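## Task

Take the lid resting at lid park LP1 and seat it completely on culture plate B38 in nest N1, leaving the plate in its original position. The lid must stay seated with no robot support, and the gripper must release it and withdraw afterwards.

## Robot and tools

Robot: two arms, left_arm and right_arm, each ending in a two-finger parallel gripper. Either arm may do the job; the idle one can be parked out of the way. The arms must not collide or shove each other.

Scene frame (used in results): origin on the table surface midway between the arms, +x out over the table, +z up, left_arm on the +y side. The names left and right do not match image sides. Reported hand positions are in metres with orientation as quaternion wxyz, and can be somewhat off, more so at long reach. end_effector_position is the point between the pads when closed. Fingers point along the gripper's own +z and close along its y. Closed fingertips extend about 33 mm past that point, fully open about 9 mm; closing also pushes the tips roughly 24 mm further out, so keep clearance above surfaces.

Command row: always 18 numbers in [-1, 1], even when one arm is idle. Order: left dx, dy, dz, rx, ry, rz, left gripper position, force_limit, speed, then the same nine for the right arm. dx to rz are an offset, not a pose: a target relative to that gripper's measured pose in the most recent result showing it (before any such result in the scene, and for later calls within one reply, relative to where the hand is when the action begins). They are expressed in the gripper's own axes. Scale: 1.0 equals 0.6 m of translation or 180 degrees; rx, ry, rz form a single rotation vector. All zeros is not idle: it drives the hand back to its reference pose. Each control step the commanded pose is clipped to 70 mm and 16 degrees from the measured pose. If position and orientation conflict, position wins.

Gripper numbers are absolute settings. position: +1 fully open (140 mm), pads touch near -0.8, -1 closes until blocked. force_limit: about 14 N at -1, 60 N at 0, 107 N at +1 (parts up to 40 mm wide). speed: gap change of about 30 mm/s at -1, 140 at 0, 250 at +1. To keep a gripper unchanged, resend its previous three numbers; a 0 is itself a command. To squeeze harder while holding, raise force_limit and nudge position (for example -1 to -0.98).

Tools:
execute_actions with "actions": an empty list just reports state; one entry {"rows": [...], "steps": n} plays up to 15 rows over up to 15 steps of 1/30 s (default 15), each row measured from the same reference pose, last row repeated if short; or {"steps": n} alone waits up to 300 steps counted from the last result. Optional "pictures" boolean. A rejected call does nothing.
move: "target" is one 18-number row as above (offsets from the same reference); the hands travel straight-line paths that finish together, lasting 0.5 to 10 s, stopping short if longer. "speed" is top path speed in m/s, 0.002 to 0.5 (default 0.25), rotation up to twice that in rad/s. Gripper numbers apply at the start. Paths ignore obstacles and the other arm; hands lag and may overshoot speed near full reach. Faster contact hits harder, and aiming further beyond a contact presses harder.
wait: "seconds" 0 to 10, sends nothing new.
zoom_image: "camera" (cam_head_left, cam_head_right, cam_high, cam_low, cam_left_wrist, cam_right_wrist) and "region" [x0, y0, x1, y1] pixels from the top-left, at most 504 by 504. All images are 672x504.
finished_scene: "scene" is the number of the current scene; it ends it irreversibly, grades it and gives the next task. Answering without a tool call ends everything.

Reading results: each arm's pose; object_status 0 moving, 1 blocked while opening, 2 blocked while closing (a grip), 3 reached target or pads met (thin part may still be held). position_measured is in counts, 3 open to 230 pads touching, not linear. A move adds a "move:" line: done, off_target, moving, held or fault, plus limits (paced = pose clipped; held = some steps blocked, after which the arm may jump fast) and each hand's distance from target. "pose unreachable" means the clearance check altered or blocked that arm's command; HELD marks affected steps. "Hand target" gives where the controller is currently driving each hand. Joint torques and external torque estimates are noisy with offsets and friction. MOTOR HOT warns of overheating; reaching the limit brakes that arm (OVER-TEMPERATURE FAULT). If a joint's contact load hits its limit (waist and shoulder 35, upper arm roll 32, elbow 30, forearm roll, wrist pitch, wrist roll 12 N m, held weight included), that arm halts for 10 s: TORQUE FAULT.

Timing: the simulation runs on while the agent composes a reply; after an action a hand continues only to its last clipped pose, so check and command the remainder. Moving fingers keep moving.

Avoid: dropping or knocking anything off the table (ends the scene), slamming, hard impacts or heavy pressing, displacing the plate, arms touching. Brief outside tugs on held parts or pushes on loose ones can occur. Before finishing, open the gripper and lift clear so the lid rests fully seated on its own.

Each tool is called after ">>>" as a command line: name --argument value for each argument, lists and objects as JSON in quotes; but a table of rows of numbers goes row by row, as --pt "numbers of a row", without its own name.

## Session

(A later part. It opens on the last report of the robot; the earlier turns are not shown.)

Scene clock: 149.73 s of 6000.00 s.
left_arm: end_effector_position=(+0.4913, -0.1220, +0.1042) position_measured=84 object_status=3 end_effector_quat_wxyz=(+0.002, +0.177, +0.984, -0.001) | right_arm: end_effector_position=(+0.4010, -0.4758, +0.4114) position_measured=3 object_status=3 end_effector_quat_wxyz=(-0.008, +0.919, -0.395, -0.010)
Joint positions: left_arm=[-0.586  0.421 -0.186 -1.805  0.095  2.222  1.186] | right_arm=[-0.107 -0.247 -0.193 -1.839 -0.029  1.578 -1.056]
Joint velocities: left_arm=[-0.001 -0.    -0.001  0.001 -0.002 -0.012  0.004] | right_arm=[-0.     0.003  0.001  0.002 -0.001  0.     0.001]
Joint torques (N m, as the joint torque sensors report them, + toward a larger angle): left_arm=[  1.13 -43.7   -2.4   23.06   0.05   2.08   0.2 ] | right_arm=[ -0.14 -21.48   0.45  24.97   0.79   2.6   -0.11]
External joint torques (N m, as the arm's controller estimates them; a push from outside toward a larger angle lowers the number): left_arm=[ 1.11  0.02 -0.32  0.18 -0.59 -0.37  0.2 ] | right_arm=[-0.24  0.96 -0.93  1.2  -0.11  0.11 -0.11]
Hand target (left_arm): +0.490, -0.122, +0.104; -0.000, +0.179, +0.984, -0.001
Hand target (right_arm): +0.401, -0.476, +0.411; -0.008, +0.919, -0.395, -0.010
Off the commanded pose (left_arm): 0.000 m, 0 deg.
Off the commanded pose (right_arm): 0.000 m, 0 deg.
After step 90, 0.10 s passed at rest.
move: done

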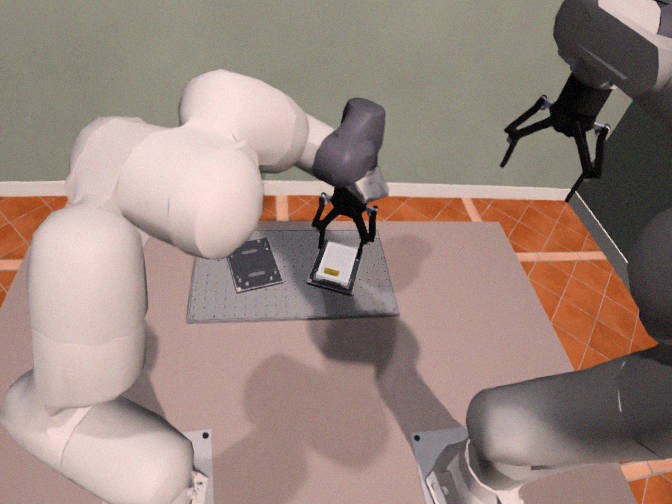

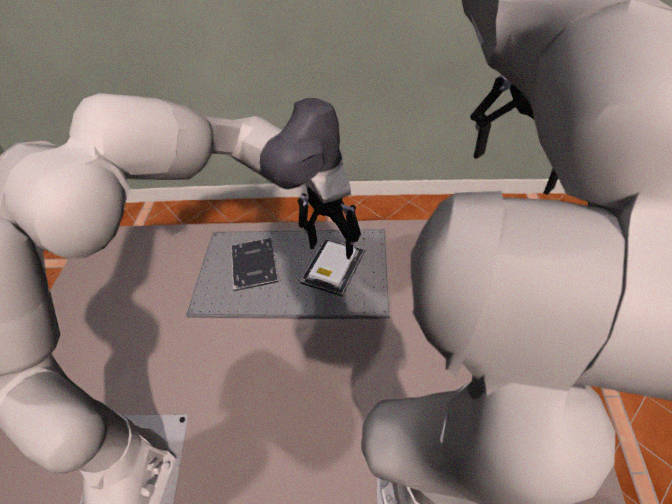

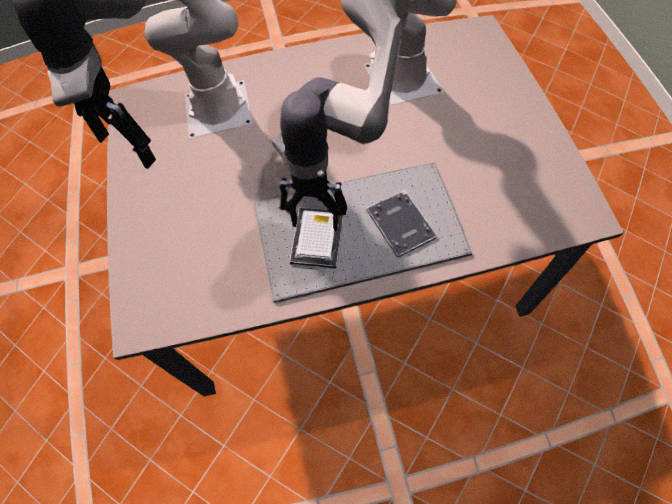

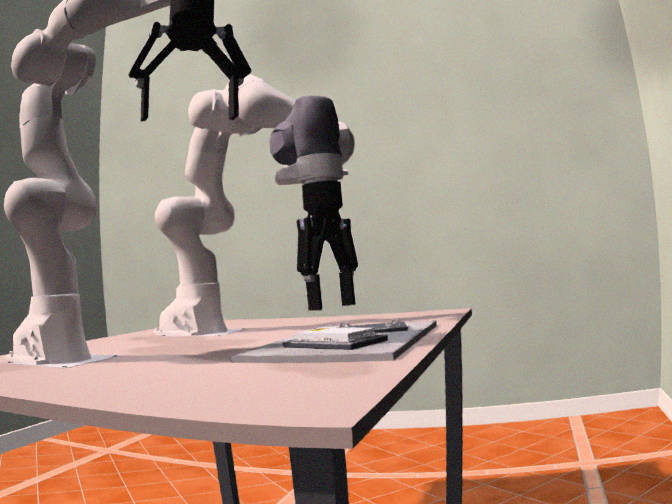

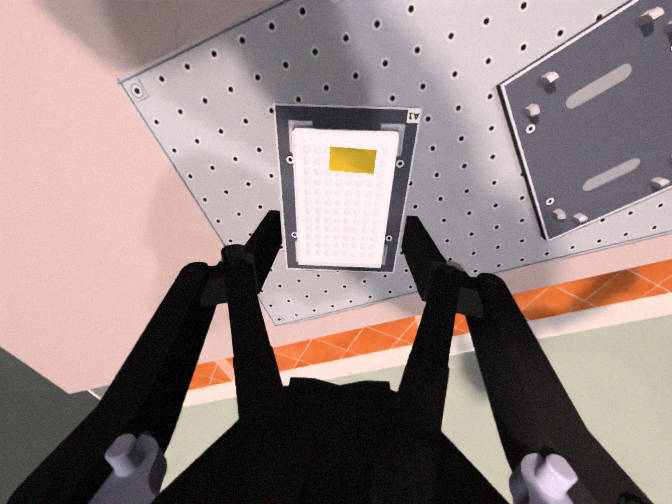

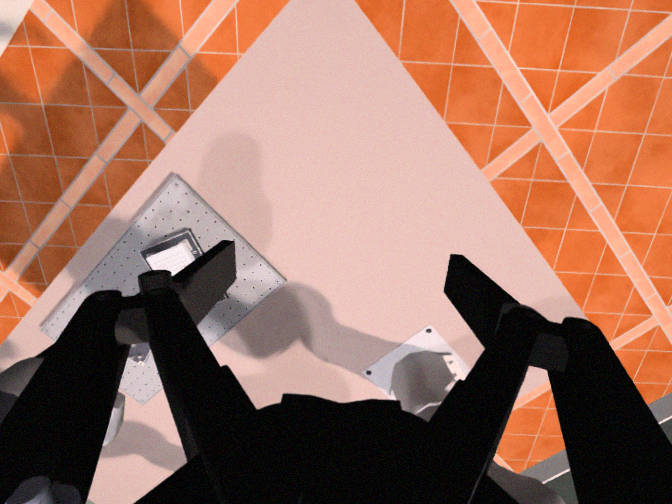

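>>> move --target '[0.08, 0.3, -0.05, 0.0, 0.0, 0.0, 0.36, -0.4, -0.8, 0, 0, 0, 0, 0, 0, 1, 0, 0]' --speed 0.2

Scene clock: 154.17 s of 6000.00 s.
left_arm: end_effector_position=(+0.5128, +0.0619, +0.1334) position_measured=84 object_status=3 end_effector_quat_wxyz=(+0.002, +0.170, +0.985, -0.003) | right_arm: end_effector_position=(+0.4010, -0.4758, +0.4114) position_measured=3 object_status=3 end_effector_quat_wxyz=(-0.008, +0.919, -0.395, -0.010)
Joint positions: left_arm=[-0.319  0.163 -0.159 -2.098  0.026  2.263  1.493] | right_arm=[-0.107 -0.247 -0.193 -1.839 -0.029  1.578 -1.056]
Joint velocities: left_arm=[ 0.001  0.    -0.    -0.001 -0.002  0.001  0.031] | right_arm=[ 0.001 -0.001  0.001  0.001  0.001 -0.     0.   ]
Joint torques (N m, as the joint torque sensors report them, + toward a larger angle): left_arm=[  0.92 -36.3   -1.16  21.     0.14   2.76   0.18] | right_arm=[ -0.26 -21.14   0.59  25.03   0.8    2.61  -0.15]
External joint torques (N m, as the arm's controller estimates them; a push from outside toward a larger angle lowers the number): left_arm=[ 0.85 -0.83 -0.58 -1.46 -0.49  0.34  0.18] | right_arm=[-0.28  1.41 -0.71  1.24 -0.09  0.12 -0.14]
Hand target (left_arm): +0.513, +0.061, +0.134; +0.002, +0.176, +0.984, -0.005
Hand target (right_arm): +0.401, -0.476, +0.411; -0.008, +0.919, -0.395, -0.010
Off the commanded pose (left_arm): 0.004 m, 1 deg.
Off the commanded pose (right_arm): 0.000 m, 0 deg.
move: off_target (left_arm)

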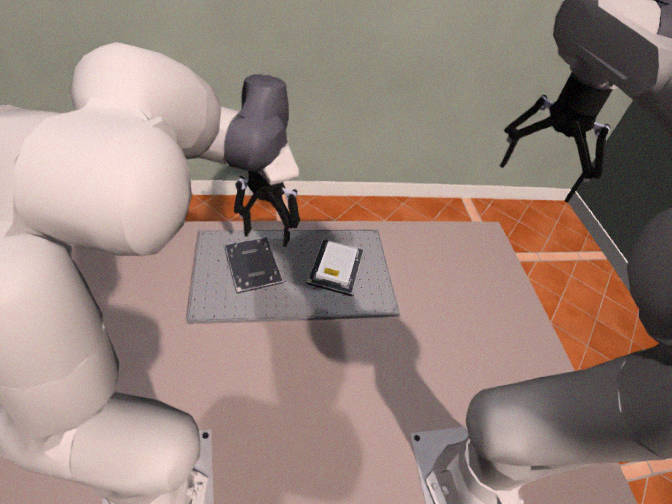

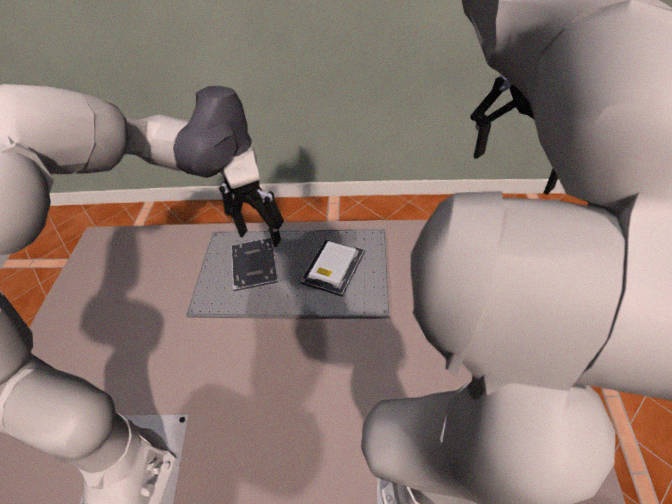

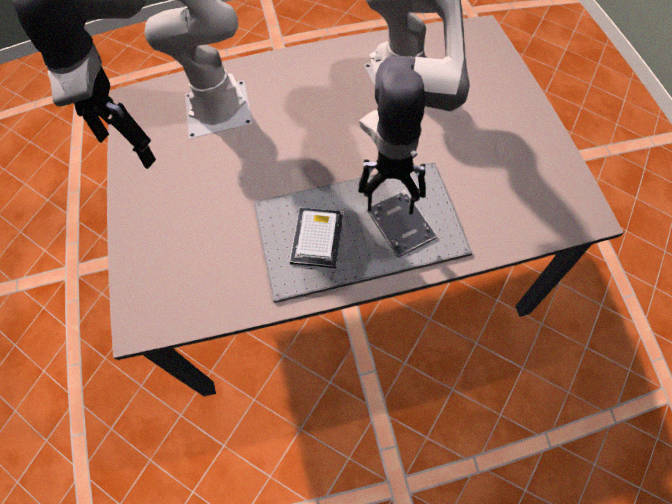

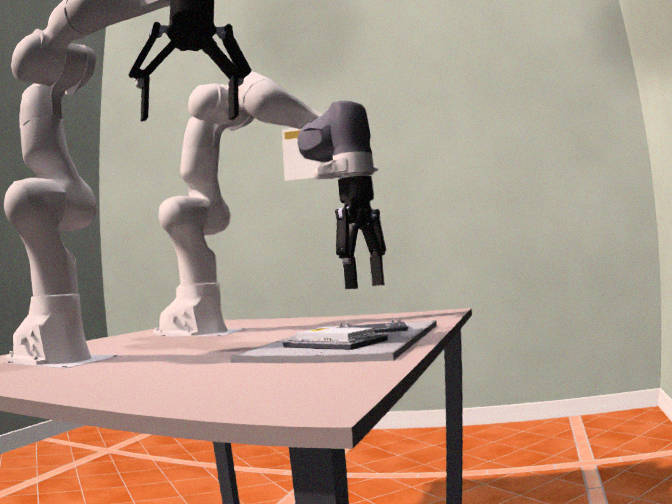

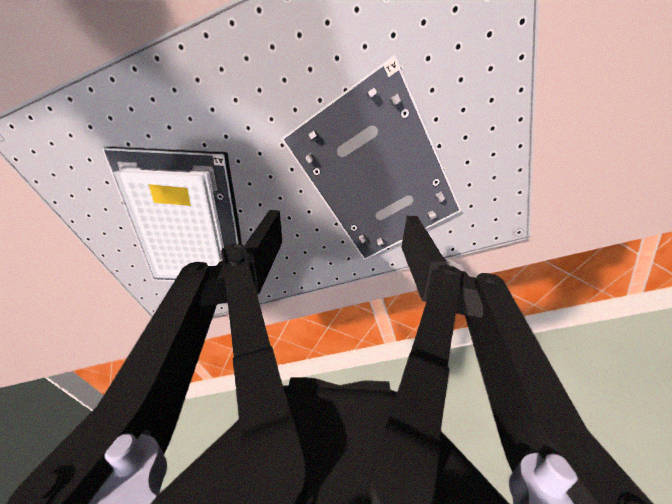

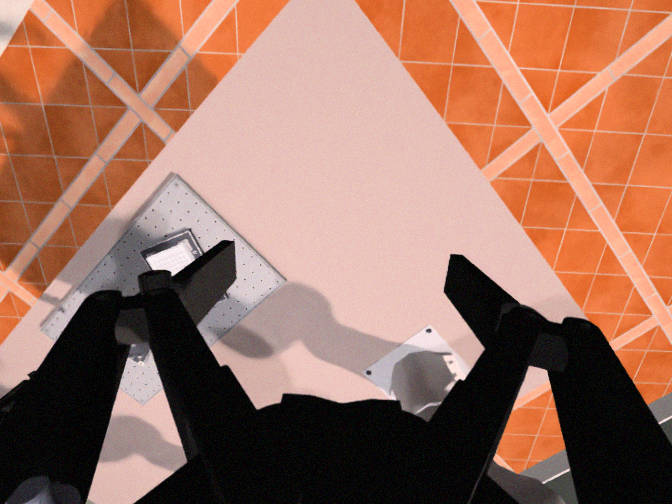

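>>> zoom_image --camera "cam_left_wrist" --region '[100, 140, 250, 285]'

>>> zoom_image --camera "cam_head_left" --region '[300, 232, 370, 300]'

>>> zoom_image --camera "cam_low" --region '[325, 322, 385, 352]'

Region (100, 140, 250, 285) of cam_left_wrist's 672x504 image, scaled by 3.360, with more detail than that image has; it fills the top 487 rows of this view, and the rest is white.

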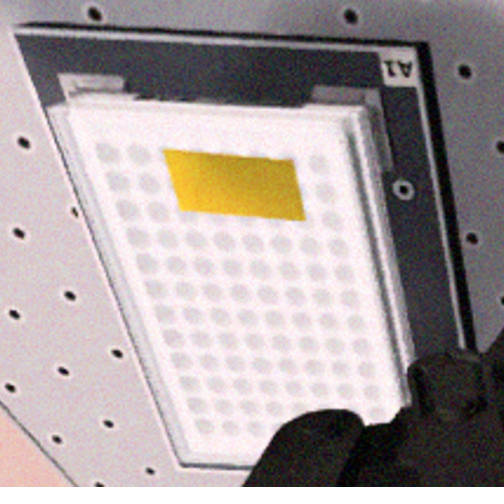

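Region (300, 232, 370, 300) of cam_head_left's 672x504 image, scaled by 7.200, with more detail than that image has; it fills the top 490 rows of this view, and the rest is white.

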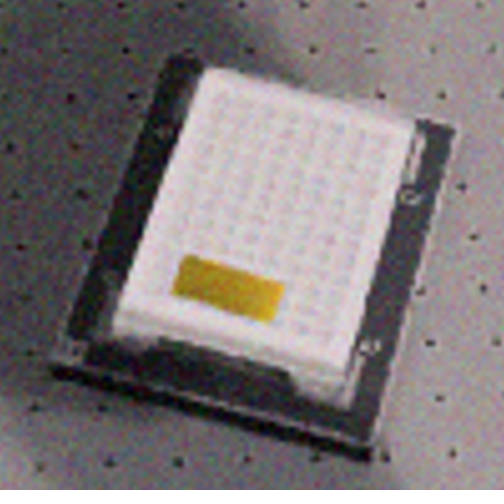

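Region (325, 322, 385, 352) of cam_low's 672x504 image, scaled by 8.400, with more detail than that image has.

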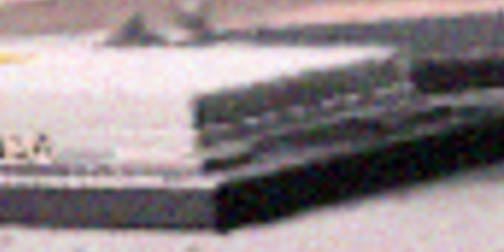

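The lid sits level on the plate's shoulder, and the arm is clear.

>>> finished_scene --scene 1

The scene is finished: the task was done.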